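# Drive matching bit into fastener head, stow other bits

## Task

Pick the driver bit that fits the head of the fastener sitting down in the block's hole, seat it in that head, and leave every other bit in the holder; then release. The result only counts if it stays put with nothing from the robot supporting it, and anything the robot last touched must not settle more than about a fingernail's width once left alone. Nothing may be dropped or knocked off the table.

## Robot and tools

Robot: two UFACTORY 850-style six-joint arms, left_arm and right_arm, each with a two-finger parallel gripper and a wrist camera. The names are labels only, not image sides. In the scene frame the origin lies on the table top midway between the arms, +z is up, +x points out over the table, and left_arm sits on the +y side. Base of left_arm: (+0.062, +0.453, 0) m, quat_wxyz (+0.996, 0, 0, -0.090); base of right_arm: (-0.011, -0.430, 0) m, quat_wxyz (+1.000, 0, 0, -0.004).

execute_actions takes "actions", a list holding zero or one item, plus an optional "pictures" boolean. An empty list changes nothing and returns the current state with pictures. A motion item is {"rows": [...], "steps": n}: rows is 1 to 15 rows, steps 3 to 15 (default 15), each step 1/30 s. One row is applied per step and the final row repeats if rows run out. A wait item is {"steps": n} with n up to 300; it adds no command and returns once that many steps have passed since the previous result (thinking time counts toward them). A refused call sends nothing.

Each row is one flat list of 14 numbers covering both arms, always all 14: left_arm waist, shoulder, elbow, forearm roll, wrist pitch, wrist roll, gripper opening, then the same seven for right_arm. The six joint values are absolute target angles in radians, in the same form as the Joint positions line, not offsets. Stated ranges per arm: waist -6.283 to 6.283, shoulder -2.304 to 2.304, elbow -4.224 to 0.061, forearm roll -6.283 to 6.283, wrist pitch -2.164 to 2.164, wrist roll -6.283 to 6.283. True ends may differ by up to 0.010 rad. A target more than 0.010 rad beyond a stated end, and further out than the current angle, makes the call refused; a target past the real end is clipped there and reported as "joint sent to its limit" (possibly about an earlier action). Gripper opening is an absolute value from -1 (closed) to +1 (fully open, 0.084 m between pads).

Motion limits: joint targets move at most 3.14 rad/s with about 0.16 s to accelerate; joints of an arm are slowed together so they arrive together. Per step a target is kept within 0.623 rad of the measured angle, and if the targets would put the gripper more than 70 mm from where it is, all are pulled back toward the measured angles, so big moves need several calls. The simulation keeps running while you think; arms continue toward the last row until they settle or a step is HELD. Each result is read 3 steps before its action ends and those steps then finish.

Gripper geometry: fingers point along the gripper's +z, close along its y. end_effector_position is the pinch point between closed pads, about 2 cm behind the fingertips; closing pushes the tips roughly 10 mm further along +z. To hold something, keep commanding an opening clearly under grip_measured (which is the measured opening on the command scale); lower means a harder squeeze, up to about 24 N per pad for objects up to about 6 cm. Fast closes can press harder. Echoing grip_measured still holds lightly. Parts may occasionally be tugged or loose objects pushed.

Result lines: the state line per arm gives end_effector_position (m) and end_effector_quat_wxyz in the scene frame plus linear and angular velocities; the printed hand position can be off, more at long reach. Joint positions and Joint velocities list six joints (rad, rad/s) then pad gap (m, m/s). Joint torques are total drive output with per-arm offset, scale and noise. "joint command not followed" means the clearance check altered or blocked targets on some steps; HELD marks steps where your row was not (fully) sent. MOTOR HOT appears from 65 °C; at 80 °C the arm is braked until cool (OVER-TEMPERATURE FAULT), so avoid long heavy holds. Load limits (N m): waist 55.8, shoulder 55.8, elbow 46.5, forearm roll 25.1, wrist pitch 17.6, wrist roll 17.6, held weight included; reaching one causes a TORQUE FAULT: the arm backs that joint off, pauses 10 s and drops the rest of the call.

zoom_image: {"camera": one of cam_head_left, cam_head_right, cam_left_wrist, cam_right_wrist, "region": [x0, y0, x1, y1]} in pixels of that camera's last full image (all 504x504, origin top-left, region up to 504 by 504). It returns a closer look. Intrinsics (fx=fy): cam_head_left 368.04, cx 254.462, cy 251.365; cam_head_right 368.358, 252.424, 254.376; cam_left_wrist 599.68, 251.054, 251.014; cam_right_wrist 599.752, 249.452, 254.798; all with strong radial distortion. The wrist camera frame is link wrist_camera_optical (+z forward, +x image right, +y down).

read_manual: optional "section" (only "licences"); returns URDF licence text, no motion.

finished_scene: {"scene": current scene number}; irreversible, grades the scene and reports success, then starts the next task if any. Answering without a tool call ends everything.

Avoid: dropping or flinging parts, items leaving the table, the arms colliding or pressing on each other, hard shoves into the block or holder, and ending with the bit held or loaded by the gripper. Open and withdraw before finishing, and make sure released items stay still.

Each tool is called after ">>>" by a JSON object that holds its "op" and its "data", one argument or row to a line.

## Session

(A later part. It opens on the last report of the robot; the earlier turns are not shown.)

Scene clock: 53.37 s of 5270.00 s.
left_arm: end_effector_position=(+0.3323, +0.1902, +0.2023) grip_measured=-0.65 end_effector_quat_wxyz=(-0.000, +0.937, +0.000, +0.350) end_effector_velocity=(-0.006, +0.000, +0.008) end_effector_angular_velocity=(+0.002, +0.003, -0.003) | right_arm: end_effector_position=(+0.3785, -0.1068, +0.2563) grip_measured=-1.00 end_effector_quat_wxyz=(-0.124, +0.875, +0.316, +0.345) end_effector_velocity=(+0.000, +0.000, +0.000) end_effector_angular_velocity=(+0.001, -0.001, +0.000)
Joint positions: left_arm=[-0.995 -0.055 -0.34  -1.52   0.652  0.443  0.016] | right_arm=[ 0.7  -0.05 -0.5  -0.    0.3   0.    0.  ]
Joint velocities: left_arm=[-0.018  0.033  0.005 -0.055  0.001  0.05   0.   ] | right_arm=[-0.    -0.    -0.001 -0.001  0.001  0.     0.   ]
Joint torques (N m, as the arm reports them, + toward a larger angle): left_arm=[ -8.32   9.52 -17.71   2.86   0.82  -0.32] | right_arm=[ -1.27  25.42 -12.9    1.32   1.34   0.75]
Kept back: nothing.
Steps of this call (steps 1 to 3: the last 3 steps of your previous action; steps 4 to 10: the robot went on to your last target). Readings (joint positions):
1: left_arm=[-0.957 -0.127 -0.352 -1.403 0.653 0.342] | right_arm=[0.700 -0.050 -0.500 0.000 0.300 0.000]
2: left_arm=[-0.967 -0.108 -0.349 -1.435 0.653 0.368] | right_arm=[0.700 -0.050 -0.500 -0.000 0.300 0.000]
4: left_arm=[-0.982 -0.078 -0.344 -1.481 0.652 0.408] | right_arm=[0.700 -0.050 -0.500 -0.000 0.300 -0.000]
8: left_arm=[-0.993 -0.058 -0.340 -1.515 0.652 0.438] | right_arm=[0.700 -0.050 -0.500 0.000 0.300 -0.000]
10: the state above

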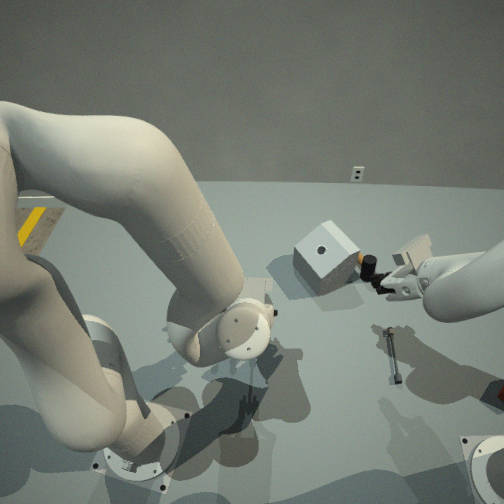

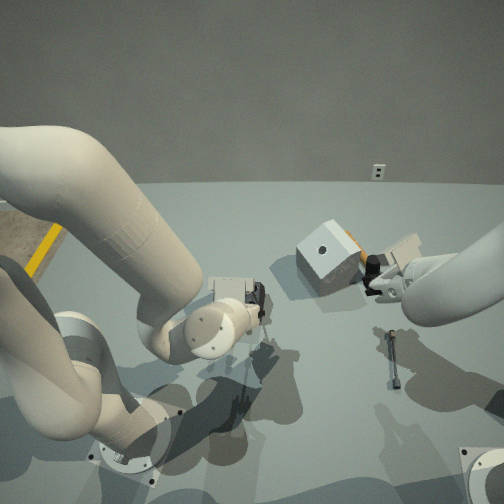

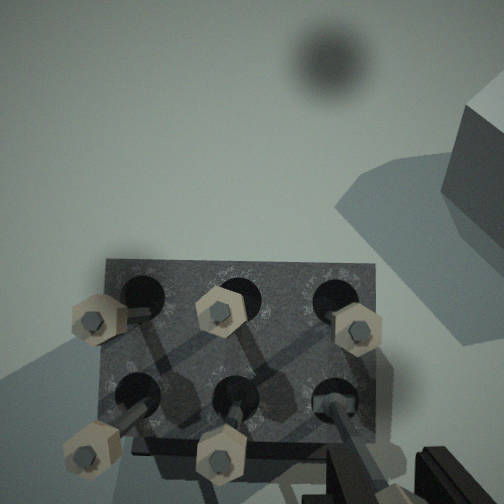

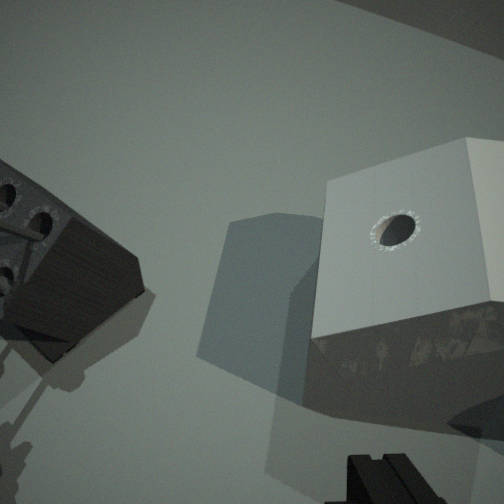

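>>> {"op": "execute_actions", "data": {
  "actions": [
    {"rows":[[-0.991,-0.0616,-0.341,-1.509,0.6515,0.433,-1,0.7,-0.05,-0.5,0,0.3,0,-1],[-0.9857,-0.072,-0.3426,-1.492,0.6515,0.418,-1,0.7,-0.05,-0.5,0,0.3,0,-1],[-0.9747,-0.0929,-0.3461,-1.4577,0.6516,0.388,-1,0.7,-0.05,-0.5,0,0.3,0,-1],[-0.9637,-0.1138,-0.3495,-1.4234,0.6517,0.359,-1,0.7,-0.05,-0.5,0,0.3,0,-1],[-0.9526,-0.1347,-0.3529,-1.389,0.652,0.329,-1,0.7,-0.05,-0.5,0,0.3,0,-1],[-0.9416,-0.1556,-0.3564,-1.3547,0.652,0.2996,-1,0.7,-0.05,-0.5,0,0.3,0,-1],[-0.9306,-0.1765,-0.3598,-1.3204,0.652,0.27,-1,0.7,-0.05,-0.5,0,0.3,0,-1],[-0.9203,-0.1974,-0.365,-1.291,0.656,0.246,-1,0.7,-0.05,-0.5,0,0.3,0,-1],[-0.9099,-0.2183,-0.3703,-1.2617,0.6595,0.2215,-1,0.7,-0.05,-0.5,0,0.3,0,-1],[-0.8996,-0.2392,-0.3756,-1.2324,0.663,0.197,-1,0.7,-0.05,-0.5,0,0.3,0,-1],[-0.8892,-0.26,-0.3808,-1.203,0.667,0.173,-1,0.7,-0.05,-0.5,0,0.3,0,-1],[-0.8789,-0.2809,-0.3861,-1.1737,0.6708,0.1487,-1,0.7,-0.05,-0.5,0,0.3,0,-1],[-0.8737,-0.2914,-0.3887,-1.159,0.6727,0.1366,-1,0.7,-0.05,-0.5,0,0.3,0,-1]],"steps":15}
  ]
}}

>>> {"op": "execute_actions", "data": {
  "actions": [
    {"steps":9}
  ]
}}

Scene clock: 54.30 s of 5270.00 s.
left_arm: end_effector_position=(+0.3551, +0.1897, +0.1705) grip_measured=-0.65 end_effector_quat_wxyz=(-0.001, +0.936, +0.000, +0.352) end_effector_velocity=(+0.102, +0.001, -0.147) end_effector_angular_velocity=(+0.014, -0.005, +0.001) | right_arm: end_effector_position=(+0.3785, -0.1068, +0.2563) grip_measured=-1.00 end_effector_quat_wxyz=(-0.124, +0.875, +0.316, +0.345) end_effector_velocity=(+0.000, -0.001, -0.001) end_effector_angular_velocity=(-0.001, +0.001, -0.001)
Joint positions: left_arm=[-0.926 -0.186 -0.364 -1.311  0.656  0.264  0.016] | right_arm=[ 0.7  -0.05 -0.5  -0.    0.3   0.    0.  ]
Joint velocities: left_arm=[ 0.305 -0.603 -0.135  0.89   0.076 -0.744 -0.   ] | right_arm=[-0.001 -0.001 -0.     0.    -0.    -0.     0.   ]
Joint torques (N m, as the arm reports them, + toward a larger angle): left_arm=[ -3.58  11.63 -16.03   3.97   0.84  -0.06] | right_arm=[  0.49  24.28 -12.79   1.75   1.31   0.67]
Steps of this call (steps 1 to 16: the robot went on to your last target; steps 17 to 28: the first 12 steps of this action). Readings (joint positions):
17: left_arm=[-0.997 -0.051 -0.339 -1.526 0.651 0.448] | right_arm=[0.700 -0.050 -0.500 -0.000 0.300 0.000]
18: left_arm=[-0.996 -0.052 -0.339 -1.525 0.651 0.446] | right_arm=[0.700 -0.050 -0.500 -0.000 0.300 -0.000]
20: left_arm=[-0.992 -0.061 -0.341 -1.510 0.652 0.433] | right_arm=[0.700 -0.050 -0.500 0.000 0.300 -0.000]
24: left_arm=[-0.965 -0.111 -0.349 -1.428 0.651 0.363] | right_arm=[0.700 -0.050 -0.500 0.000 0.300 0.000]
28: the state above

Scene clock: 54.60 s of 5270.00 s.
left_arm: end_effector_position=(+0.3712, +0.1900, +0.1453) grip_measured=-0.64 end_effector_quat_wxyz=(-0.000, +0.936, +0.000, +0.351) end_effector_velocity=(+0.009, -0.001, -0.013) end_effector_angular_velocity=(-0.008, +0.001, +0.000) | right_arm: end_effector_position=(+0.3785, -0.1068, +0.2563) grip_measured=-1.00 end_effector_quat_wxyz=(-0.124, +0.875, +0.316, +0.345) end_effector_velocity=(+0.000, +0.000, -0.000) end_effector_angular_velocity=(-0.001, +0.001, +0.001)
Joint positions: left_arm=[-0.877 -0.286 -0.387 -1.167  0.672  0.143  0.016] | right_arm=[ 0.7  -0.05 -0.5  -0.    0.3   0.    0.  ]
Joint velocities: left_arm=[ 0.027 -0.052 -0.014  0.081  0.011 -0.07  -0.   ] | right_arm=[-0.    -0.001 -0.    -0.001 -0.    -0.     0.   ]
Joint torques (N m, as the arm reports them, + toward a larger angle): left_arm=[ -6.3   14.04 -14.08   3.2    0.96  -0.62] | right_arm=[ -1.24  24.88 -12.77   1.19   1.23   0.68]
Kept back: nothing.
Steps of this call (steps 1 to 3: the last 3 steps of your previous action; steps 4 to 9: the robot went on to your last target). Readings (joint positions):
1: left_arm=[-0.916 -0.207 -0.368 -1.281 0.659 0.239] | right_arm=[0.700 -0.050 -0.500 0.000 0.300 -0.000]
2: left_arm=[-0.906 -0.227 -0.373 -1.252 0.662 0.215] | right_arm=[0.700 -0.050 -0.500 0.000 0.300 0.000]
4: left_arm=[-0.890 -0.260 -0.381 -1.206 0.667 0.176] | right_arm=[0.700 -0.050 -0.500 -0.000 0.300 -0.000]
8: left_arm=[-0.878 -0.283 -0.387 -1.171 0.671 0.146] | right_arm=[0.700 -0.050 -0.500 -0.000 0.300 -0.000]
9: the state above

>>> {"op": "execute_actions", "data": {
  "actions": [
    {"rows":[[-0.8737,-0.2914,-0.3887,-1.159,0.6727,0.1366,-0.8,0.7,-0.05,-0.5,0,0.3,0,-1],[-0.8737,-0.2914,-0.3887,-1.159,0.6727,0.1366,-0.68,0.7,-0.05,-0.5,0,0.3,0,-1],[-0.8737,-0.2914,-0.3887,-1.159,0.6727,0.1366,-0.62,0.7,-0.05,-0.5,0,0.3,0,-1],[-0.8737,-0.2914,-0.3887,-1.159,0.6727,0.1366,-0.55,0.7,-0.05,-0.5,0,0.3,0,-1],[-0.8737,-0.2914,-0.3887,-1.159,0.6727,0.1366,-0.45,0.7,-0.05,-0.5,0,0.3,0,-1],[-0.8737,-0.2914,-0.3887,-1.159,0.6727,0.1366,-0.35,0.7,-0.05,-0.5,0,0.3,0,-1],[-0.8737,-0.2914,-0.3887,-1.159,0.6727,0.1366,-0.24,0.7,-0.05,-0.5,0,0.3,0,-1],[-0.8789,-0.2809,-0.3861,-1.1737,0.6708,0.1487,-0.24,0.7,-0.05,-0.5,0,0.3,0,-1],[-0.8892,-0.26,-0.3808,-1.203,0.667,0.173,-0.24,0.7,-0.05,-0.5,0,0.3,0,-1],[-0.8996,-0.2392,-0.3756,-1.2324,0.663,0.197,-0.24,0.7,-0.05,-0.5,0,0.3,0,-1],[-0.9099,-0.2183,-0.3703,-1.2617,0.6595,0.2215,-0.24,0.7,-0.05,-0.5,0,0.3,0,-1],[-0.9203,-0.1974,-0.365,-1.291,0.656,0.246,-0.24,0.7,-0.05,-0.5,0,0.3,0,-1],[-0.9306,-0.1765,-0.3598,-1.3204,0.652,0.27,-0.24,0.7,-0.05,-0.5,0,0.3,0,-1],[-0.9168,-0.171,-0.366,-1.322,0.646,0.288,-0.24,0.7,-0.05,-0.5,0,0.3,0,-1],[-0.903,-0.1654,-0.3724,-1.3234,0.64,0.307,-0.24,0.7,-0.05,-0.5,0,0.3,0,-1]],"steps":15}
  ]
}}

>>> {"op": "execute_actions", "data": {
  "actions": [
    {"rows":[[-0.889,-0.16,-0.3786,-1.325,0.634,0.325,-0.24,0.7,-0.05,-0.5,0,0.3,0,-1],[-0.8755,-0.154,-0.385,-1.3264,0.6276,0.344,-0.24,0.7,-0.05,-0.5,0,0.3,0,-1],[-0.8617,-0.1487,-0.391,-1.328,0.6215,0.362,-0.24,0.7,-0.05,-0.5,0,0.3,0,-1],[-0.848,-0.143,-0.3975,-1.3294,0.6154,0.3806,-0.24,0.7,-0.05,-0.5,0,0.3,0,-1],[-0.834,-0.1376,-0.404,-1.331,0.609,0.399,-0.24,0.7,-0.05,-0.5,0,0.3,0,-1],[-0.8203,-0.132,-0.41,-1.3324,0.6032,0.4174,-0.24,0.7,-0.05,-0.5,0,0.3,0,-1],[-0.8203,-0.132,-0.41,-1.3324,0.6032,0.4174,-0.24,0.7,-0.05,-0.5,0,0.3,0,-1],[-0.8203,-0.132,-0.41,-1.3324,0.6032,0.4174,-0.24,0.7,-0.05,-0.5,0,0.3,0,-1],[-0.8112,-0.152,-0.415,-1.3027,0.606,0.392,-0.24,0.7,-0.05,-0.5,0,0.3,0,-1],[-0.8021,-0.172,-0.42,-1.273,0.609,0.366,-0.24,0.7,-0.05,-0.5,0,0.3,0,-1],[-0.793,-0.192,-0.425,-1.243,0.612,0.341,-0.24,0.7,-0.05,-0.5,0,0.3,0,-1],[-0.7839,-0.2117,-0.43,-1.2135,0.615,0.315,-0.24,0.7,-0.05,-0.5,0,0.3,0,-1],[-0.7748,-0.2317,-0.435,-1.184,0.618,0.29,-0.24,0.7,-0.05,-0.5,0,0.3,0,-1],[-0.7657,-0.2516,-0.4401,-1.154,0.621,0.2643,-0.24,0.7,-0.05,-0.5,0,0.3,0,-1]],"steps":15}
  ]
}}

>>> {"op": "execute_actions", "data": {
  "actions": [
    {"rows":[[-0.7657,-0.2516,-0.4401,-1.154,0.621,0.2643,-0.24,0.7,-0.05,-0.5,0,0.3,0,-1],[-0.7657,-0.2516,-0.4401,-1.154,0.621,0.2643,-0.24,0.7,-0.05,-0.5,0,0.3,0,-1],[-0.7657,-0.2516,-0.4401,-1.154,0.621,0.2643,-0.24,0.7,-0.05,-0.5,0,0.3,0,-1],[-0.7657,-0.2516,-0.4401,-1.154,0.621,0.2643,-0.3,0.7,-0.05,-0.5,0,0.3,0,-1],[-0.7657,-0.2516,-0.4401,-1.154,0.621,0.2643,-0.38,0.7,-0.05,-0.5,0,0.3,0,-1],[-0.7657,-0.2516,-0.4401,-1.154,0.621,0.2643,-0.46,0.7,-0.05,-0.5,0,0.3,0,-1],[-0.7657,-0.2516,-0.4401,-1.154,0.621,0.2643,-0.52,0.7,-0.05,-0.5,0,0.3,0,-1],[-0.7657,-0.2516,-0.4401,-1.154,0.621,0.2643,-0.57,0.7,-0.05,-0.5,0,0.3,0,-1],[-0.7657,-0.2516,-0.4401,-1.154,0.621,0.2643,-0.61,0.7,-0.05,-0.5,0,0.3,0,-1],[-0.7657,-0.2516,-0.4401,-1.154,0.621,0.2643,-0.65,0.7,-0.05,-0.5,0,0.3,0,-1],[-0.7657,-0.2516,-0.4401,-1.154,0.621,0.2643,-0.7,0.7,-0.05,-0.5,0,0.3,0,-1],[-0.7657,-0.2516,-0.4401,-1.154,0.621,0.2643,-0.78,0.7,-0.05,-0.5,0,0.3,0,-1],[-0.7657,-0.2516,-0.4401,-1.154,0.621,0.2643,-0.88,0.7,-0.05,-0.5,0,0.3,0,-1],[-0.7657,-0.2516,-0.4401,-1.154,0.621,0.2643,-1,0.7,-0.05,-0.5,0,0.3,0,-1]],"steps":15}
  ]
}}

>>> {"op": "execute_actions", "data": {
  "actions": [
    {"rows":[[-0.7657,-0.2516,-0.4401,-1.154,0.621,0.2643,-1,0.7,-0.05,-0.5,0,0.3,0,-1],[-0.7748,-0.2317,-0.435,-1.184,0.618,0.29,-1,0.7,-0.05,-0.5,0,0.3,0,-1],[-0.7839,-0.2117,-0.43,-1.2135,0.615,0.315,-1,0.7,-0.05,-0.5,0,0.3,0,-1],[-0.793,-0.192,-0.425,-1.243,0.612,0.341,-1,0.7,-0.05,-0.5,0,0.3,0,-1],[-0.8021,-0.172,-0.42,-1.273,0.609,0.366,-1,0.7,-0.05,-0.5,0,0.3,0,-1],[-0.8112,-0.152,-0.415,-1.3027,0.606,0.392,-1,0.7,-0.05,-0.5,0,0.3,0,-1],[-0.8203,-0.132,-0.41,-1.3324,0.6032,0.4174,-1,0.7,-0.05,-0.5,0,0.3,0,-1],[-0.83,-0.112,-0.4068,-1.3665,0.604,0.4476,-1,0.7,-0.05,-0.5,0,0.3,0,-1],[-0.8398,-0.092,-0.4036,-1.4005,0.605,0.478,-1,0.7,-0.05,-0.5,0,0.3,0,-1],[-0.8496,-0.072,-0.4005,-1.4346,0.606,0.508,-1,0.7,-0.05,-0.5,0,0.3,0,-1],[-0.8594,-0.052,-0.3973,-1.4686,0.607,0.538,-1,0.7,-0.05,-0.5,0,0.3,0,-1],[-0.8691,-0.032,-0.394,-1.5027,0.608,0.568,-1,0.7,-0.05,-0.5,0,0.3,0,-1],[-0.8789,-0.0123,-0.3909,-1.5367,0.6093,0.5984,-1,0.7,-0.05,-0.5,0,0.3,0,-1]],"steps":15}
  ]
}}

>>> {"op": "execute_actions", "data": {
  "actions": [
    {"steps":10}
  ],
  "pictures": true
}}

>>> {"op": "zoom_image", "data": {
  "camera": "cam_left_wrist",
  "region": [290,360,380,450]
}}

Scene clock: 56.03 s of 5270.00 s.
left_arm: end_effector_position=(+0.3684, +0.1902, +0.1495) grip_measured=-0.26 end_effector_quat_wxyz=(-0.001, +0.936, -0.000, +0.351) end_effector_velocity=(-0.057, -0.005, +0.096) end_effector_angular_velocity=(-0.006, -0.018, +0.004) | right_arm: end_effector_position=(+0.3785, -0.1068, +0.2563) grip_measured=-1.00 end_effector_quat_wxyz=(-0.124, +0.875, +0.316, +0.345) end_effector_velocity=(+0.000, +0.000, +0.000) end_effector_angular_velocity=(+0.000, -0.000, +0.000)
Joint positions: left_arm=[-0.885 -0.269 -0.383 -1.192  0.668  0.164  0.033] | right_arm=[ 0.7  -0.05 -0.5   0.    0.3  -0.    0.  ]
Joint velocities: left_arm=[-0.182  0.367  0.089 -0.511 -0.066  0.417  0.001] | right_arm=[-0.    -0.    -0.    -0.001  0.     0.     0.   ]
Joint torques (N m, as the arm reports them, + toward a larger angle): left_arm=[ -6.91  22.39 -14.21   0.68   0.6   -0.06] | right_arm=[ -1.15  25.07 -12.8    1.23   1.38   0.75]
Steps of this call (steps 1 to 30: the robot went on to your last target; step 31: nothing new was sent; steps 32 to 43: the first 12 steps of this action). Readings (joint positions):
32: left_arm=[-0.874 -0.291 -0.389 -1.159 0.673 0.137] | right_arm=[0.700 -0.050 -0.500 -0.000 0.300 0.000]
33: left_arm=[-0.874 -0.291 -0.389 -1.159 0.673 0.137] | right_arm=[0.700 -0.050 -0.500 -0.000 0.300 -0.000]
35: left_arm=[-0.874 -0.291 -0.389 -1.159 0.673 0.137] | right_arm=[0.700 -0.050 -0.500 0.000 0.300 0.000]
39: left_arm=[-0.874 -0.291 -0.388 -1.159 0.673 0.137] | right_arm=[0.700 -0.050 -0.500 -0.000 0.300 0.000]
43: the state above

Scene clock: 56.53 s of 5270.00 s.
left_arm: end_effector_position=(+0.3916, +0.1895, +0.1921) grip_measured=-0.26 end_effector_quat_wxyz=(+0.001, +0.936, +0.001, +0.351) end_effector_velocity=(+0.082, +0.003, -0.058) end_effector_angular_velocity=(+0.026, -0.008, -0.006) | right_arm: end_effector_position=(+0.3785, -0.1068, +0.2563) grip_measured=-1.00 end_effector_quat_wxyz=(-0.124, +0.875, +0.316, +0.345) end_effector_velocity=(-0.000, +0.000, +0.000) end_effector_angular_velocity=(-0.000, -0.000, +0.001)
Joint positions: left_arm=[-0.82  -0.151 -0.411 -1.307  0.609  0.385  0.033] | right_arm=[ 0.7  -0.05 -0.5  -0.    0.3   0.    0.  ]
Joint velocities: left_arm=[ 0.215 -0.278 -0.108  0.445  0.004 -0.275  0.   ] | right_arm=[ 0.001 -0.    -0.001  0.    -0.001 -0.001  0.   ]
Joint torques (N m, as the arm reports them, + toward a larger angle): left_arm=[ -5.57   4.64 -18.76   8.46   0.8   -0.38] | right_arm=[ -0.49  25.7  -12.66   1.33   1.42   0.78]
Steps of this call (steps 1 to 3: the last 3 steps of your previous action; steps 4 to 15: the first 12 steps of this action). Readings (joint positions):
4: left_arm=[-0.910 -0.207 -0.370 -1.274 0.656 0.237] | right_arm=[0.700 -0.050 -0.500 -0.000 0.300 0.000]
5: left_arm=[-0.909 -0.195 -0.370 -1.289 0.651 0.258] | right_arm=[0.700 -0.050 -0.500 -0.000 0.300 0.000]
7: left_arm=[-0.895 -0.175 -0.376 -1.308 0.641 0.297] | right_arm=[0.700 -0.050 -0.500 0.000 0.300 0.000]
11: left_arm=[-0.851 -0.148 -0.396 -1.325 0.618 0.371] | right_arm=[0.700 -0.050 -0.500 -0.000 0.300 -0.000]
15: the state above

Scene clock: 57.03 s of 5270.00 s.
left_arm: end_effector_position=(+0.4119, +0.1900, +0.1674) grip_measured=-0.64 end_effector_quat_wxyz=(+0.000, +0.937, +0.000, +0.350) end_effector_velocity=(+0.004, -0.003, +0.002) end_effector_angular_velocity=(-0.010, -0.009, -0.001) | right_arm: end_effector_position=(+0.3785, -0.1068, +0.2563) grip_measured=-1.00 end_effector_quat_wxyz=(-0.124, +0.875, +0.316, +0.345) end_effector_velocity=(+0.000, +0.000, +0.001) end_effector_angular_velocity=(+0.001, -0.002, +0.001)
Joint positions: left_arm=[-0.766 -0.25  -0.44  -1.156  0.621  0.266  0.016] | right_arm=[ 0.7  -0.05 -0.5  -0.    0.3   0.    0.  ]
Joint velocities: left_arm=[ 0.004 -0.003 -0.008  0.016  0.004 -0.013 -0.   ] | right_arm=[ 0.     0.001 -0.001 -0.001  0.     0.     0.   ]
Joint torques (N m, as the arm reports them, + toward a larger angle): left_arm=[ -1.27  16.84 -16.39   3.13   0.74  -0.35] | right_arm=[ -0.06  24.84 -12.78   1.57   1.38   0.69]
Steps of this call (steps 1 to 3: the last 3 steps of your previous action; steps 4 to 15: the first 12 steps of this action). Readings (joint positions):
4: left_arm=[-0.789 -0.207 -0.427 -1.222 0.615 0.321] | right_arm=[0.700 -0.050 -0.500 0.000 0.300 0.000]
5: left_arm=[-0.782 -0.221 -0.431 -1.202 0.617 0.304] | right_arm=[0.700 -0.050 -0.500 -0.000 0.300 -0.000]
7: left_arm=[-0.773 -0.237 -0.435 -1.177 0.619 0.284] | right_arm=[0.700 -0.050 -0.500 -0.000 0.300 -0.000]
11: left_arm=[-0.768 -0.248 -0.439 -1.160 0.620 0.269] | right_arm=[0.700 -0.050 -0.500 -0.000 0.300 0.000]
15: the state above

Scene clock: 57.53 s of 5270.00 s.
left_arm: end_effector_position=(+0.3901, +0.1898, +0.2008) grip_measured=-0.64 end_effector_quat_wxyz=(-0.001, +0.936, +0.000, +0.351) end_effector_velocity=(-0.094, -0.002, +0.152) end_effector_angular_velocity=(-0.002, -0.021, +0.006) | right_arm: end_effector_position=(+0.3785, -0.1068, +0.2563) grip_measured=-1.00 end_effector_quat_wxyz=(-0.124, +0.875, +0.316, +0.345) end_effector_velocity=(-0.000, -0.000, -0.000) end_effector_angular_velocity=(-0.001, +0.000, +0.001)
Joint positions: left_arm=[-0.825 -0.123 -0.41  -1.351  0.607  0.435  0.016] | right_arm=[ 0.7  -0.05 -0.5  -0.    0.3   0.    0.  ]
Joint velocities: left_arm=[-0.269  0.564  0.104 -0.919 -0.006  0.803  0.   ] | right_arm=[-0.    -0.     0.    -0.001 -0.     0.     0.   ]
Joint torques (N m, as the arm reports them, + toward a larger angle): left_arm=[ -4.69  12.39 -19.04   3.82   1.06  -0.14] | right_arm=[ -1.29  24.23 -12.82   1.25   1.42   0.74]
Steps of this call (steps 1 to 3: the last 3 steps of your previous action; steps 4 to 15: the first 12 steps of this action). Readings (joint positions):
4: left_arm=[-0.766 -0.251 -0.440 -1.154 0.622 0.265] | right_arm=[0.700 -0.050 -0.500 0.000 0.300 0.000]
5: left_arm=[-0.766 -0.251 -0.440 -1.154 0.622 0.265] | right_arm=[0.700 -0.050 -0.500 -0.000 0.300 0.000]
7: left_arm=[-0.769 -0.245 -0.438 -1.165 0.620 0.274] | right_arm=[0.700 -0.050 -0.500 0.000 0.300 -0.000]
11: left_arm=[-0.792 -0.195 -0.425 -1.240 0.612 0.338] | right_arm=[0.700 -0.050 -0.500 0.000 0.300 -0.000]
15: the state above

Scene clock: 57.87 s of 5270.00 s.
left_arm: end_effector_position=(+0.3710, +0.1902, +0.2279) grip_measured=-0.64 end_effector_quat_wxyz=(-0.000, +0.937, -0.000, +0.350) end_effector_velocity=(-0.009, +0.001, +0.010) end_effector_angular_velocity=(+0.002, +0.006, -0.004) | right_arm: end_effector_position=(+0.3785, -0.1068, +0.2563) grip_measured=-1.00 end_effector_quat_wxyz=(-0.124, +0.875, +0.316, +0.345) end_effector_velocity=(-0.000, -0.000, -0.001) end_effector_angular_velocity=(-0.001, +0.001, +0.000)
Joint positions: left_arm=[-0.877 -0.017 -0.392 -1.529  0.609  0.591  0.016] | right_arm=[ 0.7  -0.05 -0.5  -0.    0.3   0.    0.  ]
Joint velocities: left_arm=[-0.022  0.044  0.008 -0.077  0.001  0.072  0.   ] | right_arm=[-0.    -0.001  0.    -0.001 -0.001 -0.     0.   ]
Joint torques (N m, as the arm reports them, + toward a larger angle): left_arm=[ -1.44   7.34 -19.76   5.64   0.67  -0.11] | right_arm=[ -0.6   25.06 -12.71   1.53   1.44   0.69]
Kept back: nothing.
Steps of this call (steps 1 to 3: the last 3 steps of your previous action; steps 4 to 10: the robot went on to your last target). Readings (joint positions):
1: left_arm=[-0.834 -0.104 -0.407 -1.382 0.607 0.462] | right_arm=[0.700 -0.050 -0.500 0.000 0.300 -0.000]
2: left_arm=[-0.844 -0.085 -0.403 -1.414 0.607 0.490] | right_arm=[0.700 -0.050 -0.500 -0.000 0.300 0.000]
4: left_arm=[-0.860 -0.050 -0.397 -1.472 0.608 0.541] | right_arm=[0.700 -0.050 -0.500 -0.000 0.300 0.000]
8: left_arm=[-0.874 -0.021 -0.393 -1.521 0.609 0.584] | right_arm=[0.700 -0.050 -0.500 0.000 0.300 -0.000]
10: the state above

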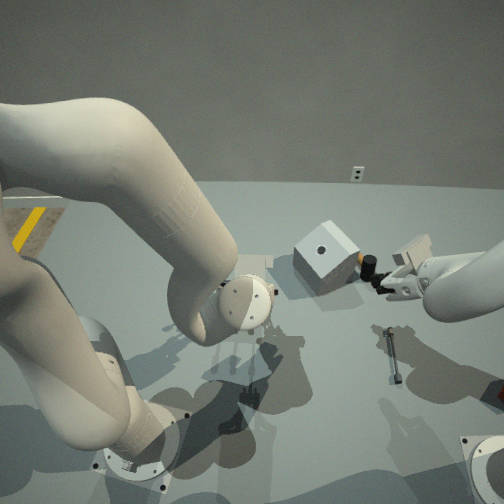

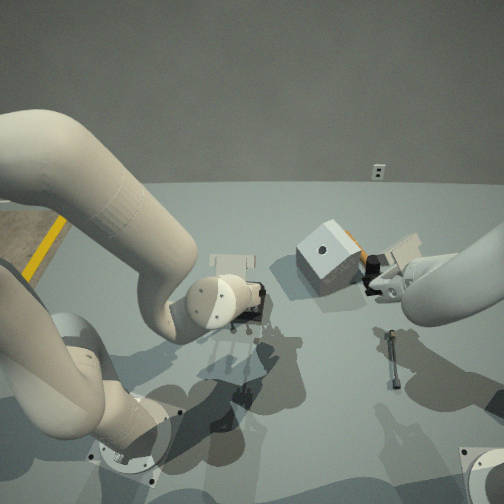

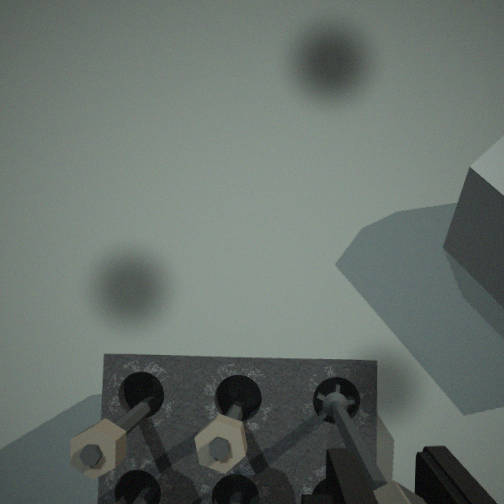

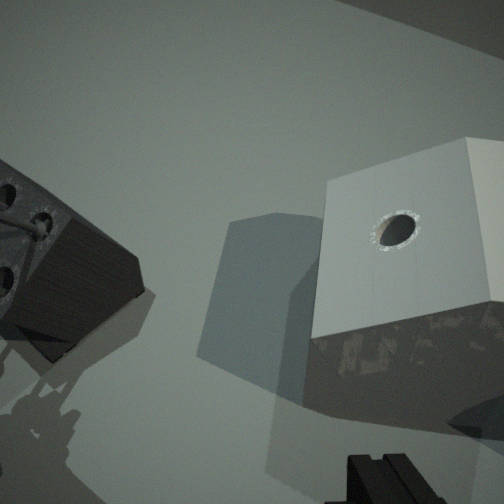

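Region (290, 360, 380, 450) of cam_left_wrist's 504x504 image, scaled by 5.600, with more detail than that image has.

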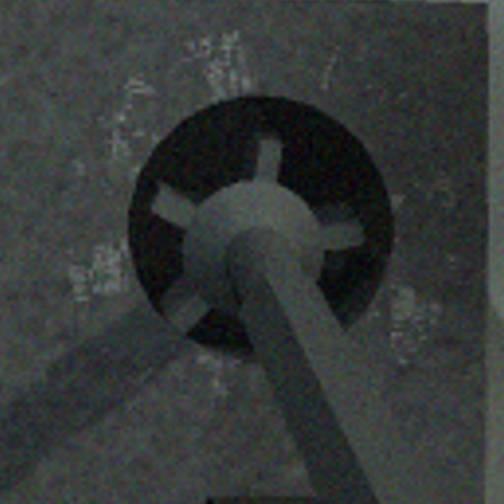

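>>> {"op": "execute_actions", "data": {
  "actions": []
}}

Scene clock: 58.63 s of 5270.00 s.
left_arm: end_effector_position=(+0.3700, +0.1902, +0.2290) grip_measured=-0.64 end_effector_quat_wxyz=(-0.000, +0.937, -0.000, +0.350) end_effector_velocity=(+0.000, +0.000, +0.000) end_effector_angular_velocity=(+0.000, -0.000, +0.001) | right_arm: end_effector_position=(+0.3785, -0.1068, +0.2563) grip_measured=-1.00 end_effector_quat_wxyz=(-0.124, +0.875, +0.316, +0.345) end_effector_velocity=(+0.000, -0.000, +0.000) end_effector_angular_velocity=(+0.001, +0.000, -0.002)
Joint positions: left_arm=[-0.879 -0.012 -0.391 -1.537  0.609  0.598  0.016] | right_arm=[ 0.7  -0.05 -0.5   0.    0.3   0.    0.  ]
Joint velocities: left_arm=[ 0.001 -0.001 -0.001 -0.     0.     0.     0.   ] | right_arm=[-0.    -0.    -0.     0.002  0.    -0.     0.   ]
Joint torques (N m, as the arm reports them, + toward a larger angle): left_arm=[ -4.2   12.13 -21.36   4.97   0.59  -0.15] | right_arm=[ -0.75  25.32 -12.93   1.3    1.39   0.69]
Kept back: nothing.
Steps of this call (steps 1 to 23: the robot went on to your last target). Readings (joint positions):
1: left_arm=[-0.877 -0.016 -0.391 -1.531 0.609 0.593] | right_arm=[0.700 -0.050 -0.500 0.000 0.300 -0.000]
2: left_arm=[-0.878 -0.015 -0.391 -1.532 0.609 0.595] | right_arm=[0.700 -0.050 -0.500 -0.000 0.300 -0.000]
4: left_arm=[-0.878 -0.014 -0.391 -1.534 0.609 0.597] | right_arm=[0.700 -0.050 -0.500 0.000 0.300 -0.000]
8: left_arm=[-0.879 -0.013 -0.391 -1.536 0.609 0.598] | right_arm=[0.700 -0.050 -0.500 -0.000 0.300 -0.000]
23: the state above

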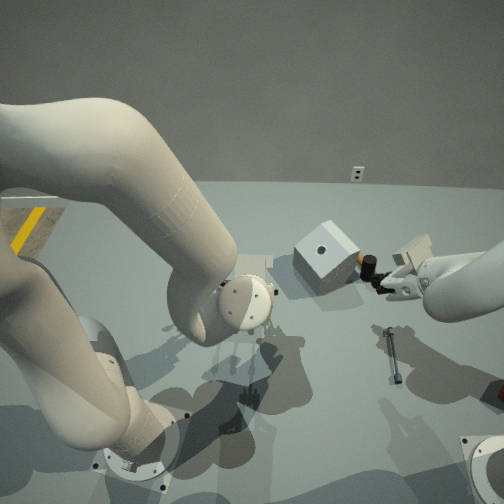

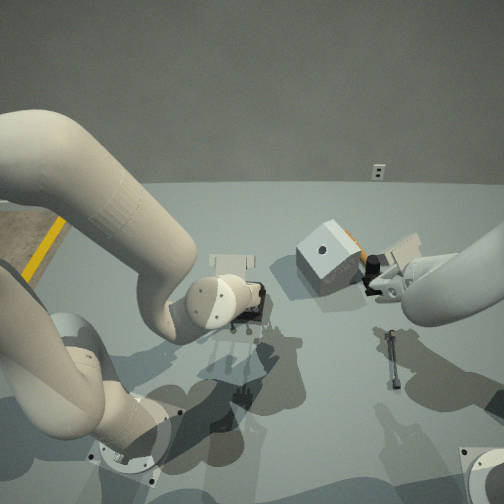

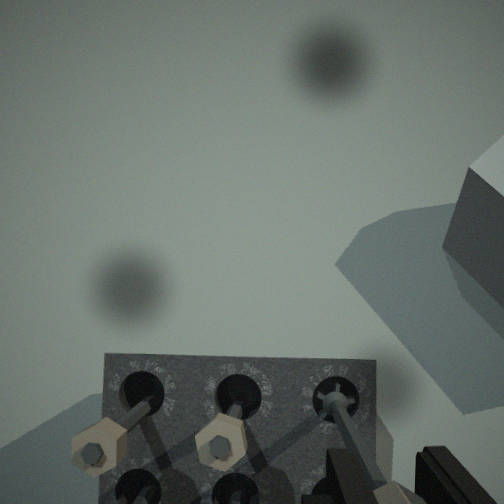

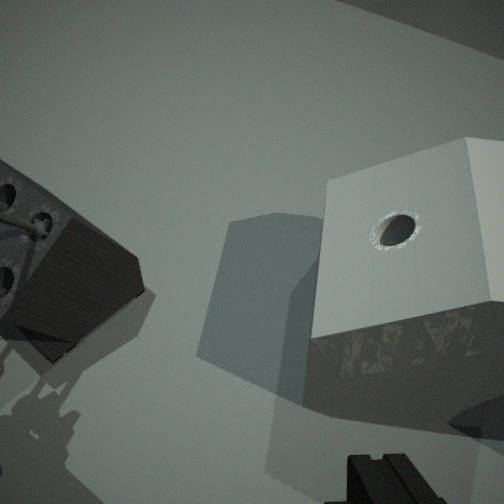

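>>> {"op": "execute_actions", "data": {
  "actions": [
    {"rows":[[-0.8745,-0.021,-0.392,-1.521,0.6087,0.585,-1,0.7,-0.05,-0.5,0,0.3,0,-1],[-0.8675,-0.036,-0.3942,-1.496,0.6078,0.563,-1,0.7,-0.05,-0.5,0,0.3,0,-1],[-0.8595,-0.052,-0.3966,-1.468,0.6068,0.538,-1,0.7,-0.05,-0.5,0,0.3,0,-1],[-0.8517,-0.068,-0.399,-1.44,0.6058,0.513,-1,0.7,-0.05,-0.5,0,0.3,0,-1],[-0.844,-0.084,-0.4016,-1.412,0.6049,0.488,-1,0.7,-0.05,-0.5,0,0.3,0,-1],[-0.836,-0.1,-0.4043,-1.385,0.6042,0.464,-1,0.7,-0.05,-0.5,0,0.3,0,-1],[-0.828,-0.116,-0.4071,-1.358,0.6036,0.44,-1,0.7,-0.05,-0.5,0,0.3,0,-1],[-0.8203,-0.132,-0.41,-1.3324,0.6032,0.4174,-1,0.7,-0.05,-0.5,0,0.3,0,-1],[-0.8127,-0.148,-0.4134,-1.307,0.6045,0.3955,-1,0.7,-0.05,-0.5,0,0.3,0,-1],[-0.8052,-0.164,-0.417,-1.282,0.6062,0.374,-1,0.7,-0.05,-0.5,0,0.3,0,-1],[-0.7978,-0.18,-0.4208,-1.258,0.6082,0.353,-1,0.7,-0.05,-0.5,0,0.3,0,-1],[-0.7905,-0.196,-0.4249,-1.234,0.6106,0.3325,-1,0.7,-0.05,-0.5,0,0.3,0,-1],[-0.7833,-0.212,-0.4291,-1.2105,0.6133,0.3125,-1,0.7,-0.05,-0.5,0,0.3,0,-1],[-0.7762,-0.228,-0.4335,-1.1875,0.6163,0.293,-1,0.7,-0.05,-0.5,0,0.3,0,-1],[-0.7702,-0.2417,-0.4376,-1.169,0.6195,0.277,-1,0.7,-0.05,-0.5,0,0.3,0,-1]],"steps":15}
  ]
}}

>>> {"op": "execute_actions", "data": {
  "actions": [
    {"steps":12}
  ],
  "pictures": true
}}

Scene clock: 59.37 s of 5270.00 s.
left_arm: end_effector_position=(+0.3900, +0.1899, +0.1998) grip_measured=-0.64 end_effector_quat_wxyz=(-0.000, +0.936, -0.000, +0.351) end_effector_velocity=(+0.081, +0.002, -0.122) end_effector_angular_velocity=(+0.005, +0.005, +0.003) | right_arm: end_effector_position=(+0.3785, -0.1068, +0.2563) grip_measured=-1.00 end_effector_quat_wxyz=(-0.124, +0.875, +0.316, +0.345) end_effector_velocity=(+0.000, +0.000, +0.000) end_effector_angular_velocity=(+0.000, -0.000, -0.001)
Joint positions: left_arm=[-0.824 -0.125 -0.409 -1.346  0.605  0.43   0.016] | right_arm=[ 0.7  -0.05 -0.5   0.    0.3   0.    0.  ]
Joint velocities: left_arm=[ 0.224 -0.466 -0.093  0.748  0.02  -0.652 -0.   ] | right_arm=[-0.    -0.    -0.001  0.001  0.    -0.     0.   ]
Joint torques (N m, as the arm reports them, + toward a larger angle): left_arm=[ -6.22  14.52 -20.47   3.96   1.07   0.09] | right_arm=[ -1.29  24.3  -12.67   1.34   1.4    0.66]
Steps of this call (steps 1 to 10: the robot went on to your last target; steps 11 to 22: the first 12 steps of this action). Readings (joint positions):
11: left_arm=[-0.879 -0.012 -0.391 -1.537 0.609 0.598] | right_arm=[0.700 -0.050 -0.500 -0.000 0.300 0.000]
12: left_arm=[-0.878 -0.013 -0.391 -1.535 0.609 0.597] | right_arm=[0.700 -0.050 -0.500 -0.000 0.300 -0.000]
14: left_arm=[-0.874 -0.022 -0.392 -1.520 0.609 0.583] | right_arm=[0.700 -0.050 -0.500 -0.000 0.300 -0.000]
18: left_arm=[-0.853 -0.066 -0.399 -1.444 0.606 0.517] | right_arm=[0.700 -0.050 -0.500 -0.000 0.300 -0.000]
22: the state above

Scene clock: 59.77 s of 5270.00 s.
left_arm: end_effector_position=(+0.4099, +0.1901, +0.1706) grip_measured=-0.64 end_effector_quat_wxyz=(-0.000, +0.937, +0.000, +0.351) end_effector_velocity=(+0.006, -0.001, -0.008) end_effector_angular_velocity=(-0.004, -0.000, -0.000) | right_arm: end_effector_position=(+0.3785, -0.1068, +0.2563) grip_measured=-1.00 end_effector_quat_wxyz=(-0.124, +0.875, +0.316, +0.345) end_effector_velocity=(+0.000, -0.000, -0.000) end_effector_angular_velocity=(+0.001, +0.001, -0.001)
Joint positions: left_arm=[-0.772 -0.238 -0.437 -1.174  0.619  0.281  0.016] | right_arm=[ 0.7  -0.05 -0.5   0.    0.3  -0.    0.  ]
Joint velocities: left_arm=[ 0.014 -0.031 -0.01   0.049  0.005 -0.043 -0.   ] | right_arm=[ 0.    -0.001 -0.     0.001  0.001  0.     0.   ]
Joint torques (N m, as the arm reports them, + toward a larger angle): left_arm=[ -2.86  17.74 -16.35   4.37   1.1   -0.24] | right_arm=[ -0.75  24.59 -12.74   1.39   1.4    0.67]
Kept back: nothing.
Steps of this call (steps 1 to 3: the last 3 steps of your previous action; steps 4 to 12: the robot went on to your last target). Readings (joint positions):
1: left_arm=[-0.817 -0.141 -0.412 -1.321 0.606 0.408] | right_arm=[0.700 -0.050 -0.500 0.000 0.300 0.000]
2: left_arm=[-0.809 -0.156 -0.416 -1.296 0.607 0.387] | right_arm=[0.700 -0.050 -0.500 -0.000 0.300 -0.000]
4: left_arm=[-0.795 -0.188 -0.424 -1.248 0.611 0.345] | right_arm=[0.700 -0.050 -0.500 0.000 0.300 0.000]
8: left_arm=[-0.776 -0.229 -0.434 -1.189 0.617 0.294] | right_arm=[0.700 -0.050 -0.500 0.000 0.300 0.000]
12: the state above

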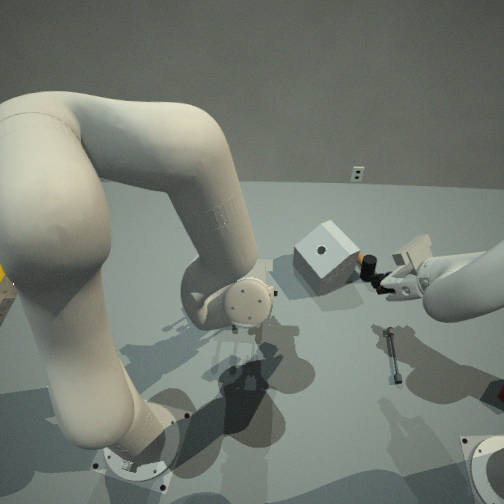

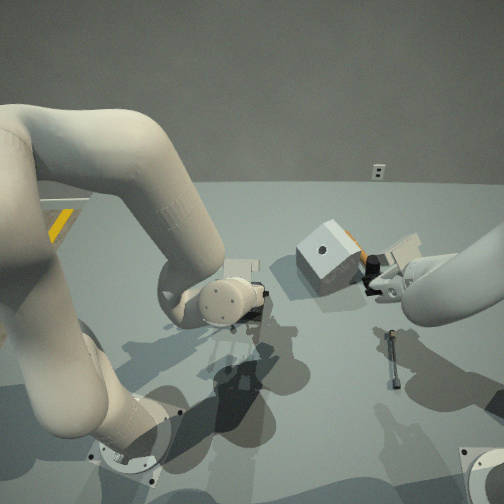

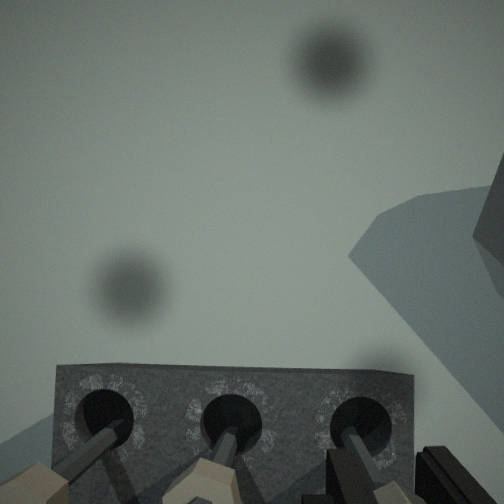

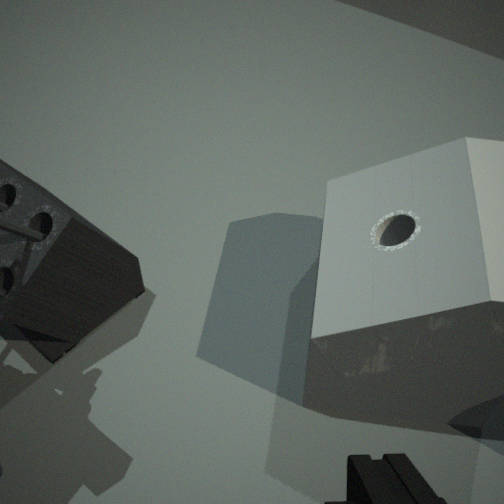

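>>> {"op": "execute_actions", "data": {
  "actions": [
    {"rows":[[-0.7687,-0.245,-0.4384,-1.164,0.62,0.2728,-0.75,0.7,-0.05,-0.5,0,0.3,0,-1],[-0.7687,-0.245,-0.4384,-1.164,0.62,0.2728,-0.66,0.7,-0.05,-0.5,0,0.3,0,-1],[-0.7687,-0.245,-0.4384,-1.164,0.62,0.2728,-0.6,0.7,-0.05,-0.5,0,0.3,0,-1],[-0.7687,-0.245,-0.4384,-1.164,0.62,0.2728,-0.54,0.7,-0.05,-0.5,0,0.3,0,-1],[-0.7687,-0.245,-0.4384,-1.164,0.62,0.2728,-0.48,0.7,-0.05,-0.5,0,0.3,0,-1],[-0.7687,-0.245,-0.4384,-1.164,0.62,0.2728,-0.4,0.7,-0.05,-0.5,0,0.3,0,-1],[-0.7687,-0.245,-0.4384,-1.164,0.62,0.2728,-0.32,0.7,-0.05,-0.5,0,0.3,0,-1],[-0.7687,-0.245,-0.4384,-1.164,0.62,0.2728,-0.24,0.7,-0.05,-0.5,0,0.3,0,-1]],"steps":12}
  ]
}}

>>> {"op": "execute_actions", "data": {
  "actions": [
    {"rows":[[-0.7762,-0.228,-0.4335,-1.1875,0.6163,0.293,-0.24,0.7,-0.05,-0.5,0,0.3,0,-1],[-0.7833,-0.212,-0.4291,-1.2105,0.6133,0.3125,-0.24,0.7,-0.05,-0.5,0,0.3,0,-1],[-0.7905,-0.196,-0.4249,-1.234,0.6106,0.3325,-0.24,0.7,-0.05,-0.5,0,0.3,0,-1],[-0.7978,-0.18,-0.4208,-1.258,0.6082,0.353,-0.24,0.7,-0.05,-0.5,0,0.3,0,-1],[-0.8052,-0.164,-0.417,-1.282,0.6062,0.374,-0.24,0.7,-0.05,-0.5,0,0.3,0,-1],[-0.8127,-0.148,-0.4134,-1.307,0.6045,0.3955,-0.24,0.7,-0.05,-0.5,0,0.3,0,-1],[-0.8203,-0.132,-0.41,-1.3324,0.6032,0.4174,-0.24,0.7,-0.05,-0.5,0,0.3,0,-1],[-0.828,-0.116,-0.4071,-1.358,0.6036,0.44,-0.24,0.7,-0.05,-0.5,0,0.3,0,-1],[-0.836,-0.1,-0.4043,-1.385,0.6042,0.464,-0.24,0.7,-0.05,-0.5,0,0.3,0,-1],[-0.844,-0.084,-0.4016,-1.412,0.6049,0.488,-0.24,0.7,-0.05,-0.5,0,0.3,0,-1],[-0.8517,-0.068,-0.399,-1.44,0.6058,0.513,-0.24,0.7,-0.05,-0.5,0,0.3,0,-1],[-0.8595,-0.052,-0.3966,-1.468,0.6068,0.538,-0.24,0.7,-0.05,-0.5,0,0.3,0,-1],[-0.865,-0.036,-0.392,-1.496,0.6068,0.563,-0.24,0.7,-0.05,-0.5,0,0.3,0,-1],[-0.865,-0.02,-0.382,-1.51,0.605,0.58,-0.24,0.7,-0.05,-0.5,0,0.3,0,-1],[-0.86,-0.004,-0.37,-1.515,0.602,0.592,-0.24,0.7,-0.05,-0.5,0,0.3,0,-1]],"steps":15}
  ]
}}

>>> {"op": "execute_actions", "data": {
  "actions": [
    {"rows":[[-0.852,0.01,-0.358,-1.51,0.599,0.596,-0.24,0.7,-0.05,-0.5,0,0.3,0,-1],[-0.842,0.024,-0.346,-1.5,0.596,0.598,-0.24,0.7,-0.05,-0.5,0,0.3,0,-1],[-0.83,0.038,-0.334,-1.488,0.593,0.598,-0.24,0.7,-0.05,-0.5,0,0.3,0,-1],[-0.818,0.05,-0.322,-1.472,0.59,0.595,-0.24,0.7,-0.05,-0.5,0,0.3,0,-1],[-0.806,0.06,-0.311,-1.455,0.587,0.59,-0.24,0.7,-0.05,-0.5,0,0.3,0,-1],[-0.794,0.066,-0.302,-1.437,0.584,0.58,-0.24,0.7,-0.05,-0.5,0,0.3,0,-1],[-0.782,0.064,-0.295,-1.412,0.581,0.558,-0.24,0.7,-0.05,-0.5,0,0.3,0,-1],[-0.776,0.052,-0.296,-1.39,0.58,0.538,-0.24,0.7,-0.05,-0.5,0,0.3,0,-1],[-0.769,0.039,-0.298,-1.366,0.58,0.517,-0.24,0.7,-0.05,-0.5,0,0.3,0,-1],[-0.762,0.026,-0.2995,-1.342,0.579,0.496,-0.24,0.7,-0.05,-0.5,0,0.3,0,-1],[-0.755,0.013,-0.3015,-1.318,0.579,0.475,-0.24,0.7,-0.05,-0.5,0,0.3,0,-1],[-0.7485,0,-0.3035,-1.294,0.579,0.454,-0.24,0.7,-0.05,-0.5,0,0.3,0,-1],[-0.742,-0.0126,-0.3055,-1.2705,0.5788,0.4333,-0.24,0.7,-0.05,-0.5,0,0.3,0,-1]],"steps":15}
  ]
}}

>>> {"op": "execute_actions", "data": {
  "actions": [
    {"steps":14}
  ],
  "pictures": true
}}

Scene clock: 60.87 s of 5270.00 s.
left_arm: end_effector_position=(+0.4109, +0.1903, +0.1687) grip_measured=-0.29 end_effector_quat_wxyz=(-0.000, +0.937, +0.000, +0.350) end_effector_velocity=(+0.000, -0.000, -0.001) end_effector_angular_velocity=(-0.000, +0.000, -0.001) | right_arm: end_effector_position=(+0.3785, -0.1068, +0.2563) grip_measured=-1.00 end_effector_quat_wxyz=(-0.124, +0.875, +0.316, +0.345) end_effector_velocity=(+0.000, +0.000, +0.000) end_effector_angular_velocity=(+0.001, -0.000, -0.001)
Joint positions: left_arm=[-0.769 -0.245 -0.438 -1.164  0.62   0.273  0.031] | right_arm=[ 0.7  -0.05 -0.5   0.    0.3   0.    0.  ]
Joint velocities: left_arm=[ 0.    -0.002 -0.     0.004  0.    -0.004  0.047] | right_arm=[ 0.     0.001 -0.     0.001 -0.001  0.     0.   ]
Joint torques (N m, as the arm reports them, + toward a larger angle): left_arm=[ -1.47  16.88 -16.82   3.71   0.97  -0.35] | right_arm=[ -1.3   24.86 -12.45   1.55   1.4    0.74]
Steps of this call (steps 1 to 24: the robot went on to your last target; steps 25 to 33: the first 9 steps of this action). Readings (joint positions):
25: left_arm=[-0.770 -0.242 -0.438 -1.169 0.620 0.277] | right_arm=[0.700 -0.050 -0.500 -0.000 0.300 -0.000]
26: left_arm=[-0.770 -0.242 -0.438 -1.168 0.620 0.276] | right_arm=[0.700 -0.050 -0.500 -0.000 0.300 0.000]
28: left_arm=[-0.769 -0.243 -0.438 -1.166 0.620 0.275] | right_arm=[0.700 -0.050 -0.500 -0.000 0.300 0.000]
32: left_arm=[-0.769 -0.245 -0.438 -1.165 0.620 0.273] | right_arm=[0.700 -0.050 -0.500 -0.000 0.300 -0.000]
33: the state above

Scene clock: 61.37 s of 5270.00 s.
left_arm: end_effector_position=(+0.3900, +0.1897, +0.2005) grip_measured=-0.26 end_effector_quat_wxyz=(-0.000, +0.936, +0.000, +0.351) end_effector_velocity=(-0.077, -0.001, +0.124) end_effector_angular_velocity=(+0.005, -0.019, +0.002) | right_arm: end_effector_position=(+0.3785, -0.1068, +0.2563) grip_measured=-1.00 end_effector_quat_wxyz=(-0.124, +0.875, +0.316, +0.345) end_effector_velocity=(-0.000, +0.000, -0.001) end_effector_angular_velocity=(-0.002, +0.001, +0.002)
Joint positions: left_arm=[-0.825 -0.123 -0.409 -1.348  0.606  0.432  0.033] | right_arm=[ 0.7  -0.05 -0.5  -0.    0.3  -0.    0.  ]
Joint velocities: left_arm=[-0.221  0.46   0.086 -0.752 -0.002  0.66   0.   ] | right_arm=[ 0.    -0.002 -0.    -0.002 -0.    -0.     0.   ]
Joint torques (N m, as the arm reports them, + toward a larger angle): left_arm=[  2.14  11.65 -18.34   3.84   0.74  -0.44] | right_arm=[ -0.46  24.82 -12.57   1.34   1.35   0.71]
Steps of this call (steps 1 to 3: the last 3 steps of your previous action; steps 4 to 15: the first 12 steps of this action). Readings (joint positions):
4: left_arm=[-0.769 -0.245 -0.438 -1.164 0.620 0.273] | right_arm=[0.700 -0.050 -0.500 0.000 0.300 0.000]
5: left_arm=[-0.769 -0.244 -0.438 -1.166 0.620 0.275] | right_arm=[0.700 -0.050 -0.500 -0.000 0.300 0.000]
7: left_arm=[-0.775 -0.232 -0.434 -1.184 0.617 0.290] | right_arm=[0.700 -0.050 -0.500 -0.000 0.300 -0.000]
11: left_arm=[-0.797 -0.183 -0.422 -1.254 0.609 0.350] | right_arm=[0.700 -0.050 -0.500 0.000 0.300 -0.000]
15: the state above

Scene clock: 61.87 s of 5270.00 s.
left_arm: end_effector_position=(+0.3771, +0.2328, +0.2196) grip_measured=-0.26 end_effector_quat_wxyz=(-0.002, +0.936, -0.000, +0.352) end_effector_velocity=(+0.045, +0.043, -0.071) end_effector_angular_velocity=(-0.007, +0.006, +0.006) | right_arm: end_effector_position=(+0.3785, -0.1068, +0.2563) grip_measured=-1.00 end_effector_quat_wxyz=(-0.124, +0.875, +0.316, +0.345) end_effector_velocity=(-0.000, -0.000, -0.001) end_effector_angular_velocity=(-0.000, +0.000, +0.000)
Joint positions: left_arm=[-0.782  0.041 -0.305 -1.392  0.583  0.536  0.033] | right_arm=[ 0.7  -0.05 -0.5  -0.    0.3   0.    0.  ]
Joint velocities: left_arm=[ 0.232 -0.207  0.049  0.617 -0.037 -0.488 -0.   ] | right_arm=[-0.    -0.001  0.    -0.     0.001  0.     0.   ]
Joint torques (N m, as the arm reports them, + toward a larger angle): left_arm=[ -3.03   5.84 -21.81   4.35   0.35  -0.39] | right_arm=[ -0.47  23.54 -12.49   1.49   1.29   0.75]
Steps of this call (steps 1 to 3: the last 3 steps of your previous action; steps 4 to 15: the first 12 steps of this action). Readings (joint positions):
4: left_arm=[-0.852 -0.060 -0.395 -1.449 0.606 0.523] | right_arm=[0.700 -0.050 -0.500 0.000 0.300 -0.000]
5: left_arm=[-0.854 -0.043 -0.388 -1.468 0.604 0.543] | right_arm=[0.700 -0.050 -0.500 0.000 0.300 0.000]
7: left_arm=[-0.849 -0.012 -0.369 -1.486 0.601 0.570] | right_arm=[0.700 -0.050 -0.500 -0.000 0.300 0.000]
11: left_arm=[-0.817 0.040 -0.326 -1.462 0.591 0.582] | right_arm=[0.700 -0.050 -0.500 -0.000 0.300 -0.000]
15: the state above

Scene clock: 62.33 s of 5270.00 s.
left_arm: end_effector_position=(+0.3862, +0.2366, +0.2051) grip_measured=-0.26 end_effector_quat_wxyz=(+0.000, +0.937, +0.000, +0.350) end_effector_velocity=(+0.001, +0.001, -0.002) end_effector_angular_velocity=(+0.001, +0.000, -0.000) | right_arm: end_effector_position=(+0.3785, -0.1068, +0.2563) grip_measured=-1.00 end_effector_quat_wxyz=(-0.124, +0.875, +0.316, +0.345) end_effector_velocity=(-0.001, -0.000, -0.001) end_effector_angular_velocity=(-0.001, +0.001, +0.001)
Joint positions: left_arm=[-0.743 -0.012 -0.306 -1.272  0.579  0.434  0.033] | right_arm=[ 0.7  -0.05 -0.5  -0.    0.3  -0.    0.  ]
Joint velocities: left_arm=[ 0.003 -0.006  0.001  0.013  0.001 -0.011 -0.   ] | right_arm=[ 0.    -0.     0.001 -0.001 -0.001 -0.     0.   ]
Joint torques (N m, as the arm reports them, + toward a larger angle): left_arm=[ -6.23  12.47 -19.61   5.1    0.48   0.11] | right_arm=[ -0.41  24.06 -12.41   1.15   1.38   0.71]
Kept back: nothing.
Steps of this call (steps 1 to 3: the last 3 steps of your previous action; steps 4 to 14: the robot went on to your last target). Readings (joint positions):
1: left_arm=[-0.774 0.033 -0.304 -1.371 0.582 0.519] | right_arm=[0.700 -0.050 -0.500 -0.000 0.300 -0.000]
2: left_arm=[-0.767 0.023 -0.304 -1.349 0.581 0.500] | right_arm=[0.700 -0.050 -0.500 -0.000 0.300 -0.000]
4: left_arm=[-0.755 0.005 -0.305 -1.311 0.580 0.468] | right_arm=[0.700 -0.050 -0.500 -0.000 0.300 0.000]
8: left_arm=[-0.745 -0.009 -0.305 -1.280 0.579 0.442] | right_arm=[0.700 -0.050 -0.500 -0.000 0.300 0.000]
14: the state above

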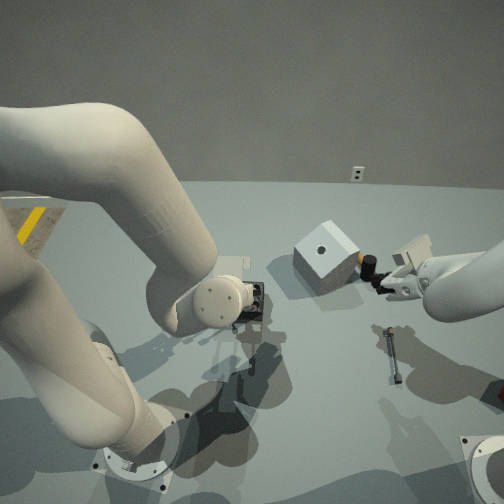

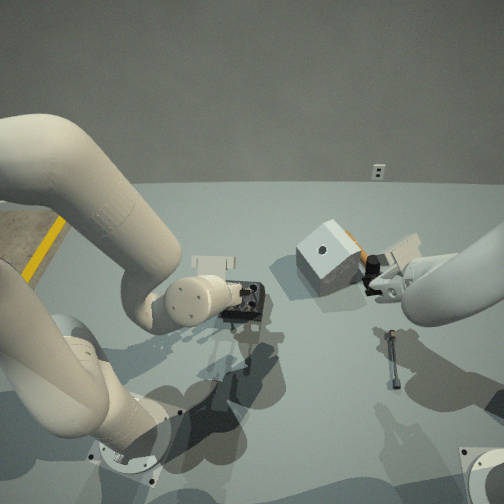

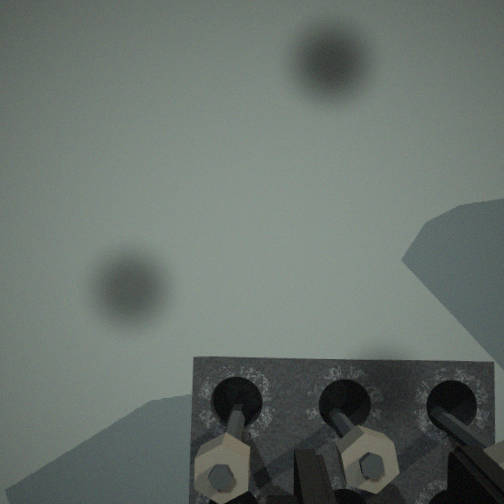

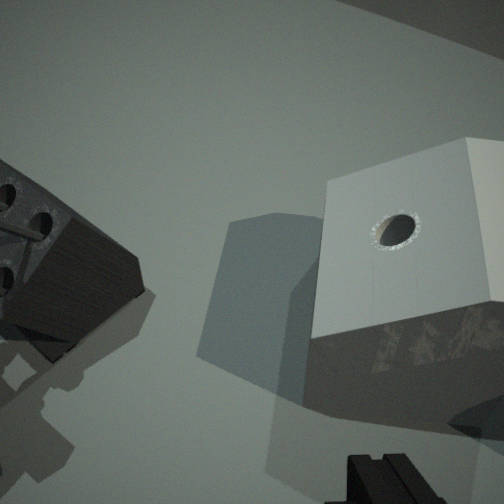

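>>> {"op": "zoom_image", "data": {
  "camera": "cam_left_wrist",
  "region": [290, 370, 504, 504]
}}

Region (290, 370, 504, 504) of cam_left_wrist's 504x504 image, scaled by 2.355, with more detail than that image has; it fills the top 316 rows of this view, and the rest is white.

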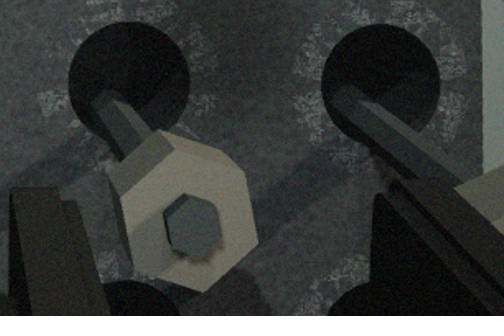

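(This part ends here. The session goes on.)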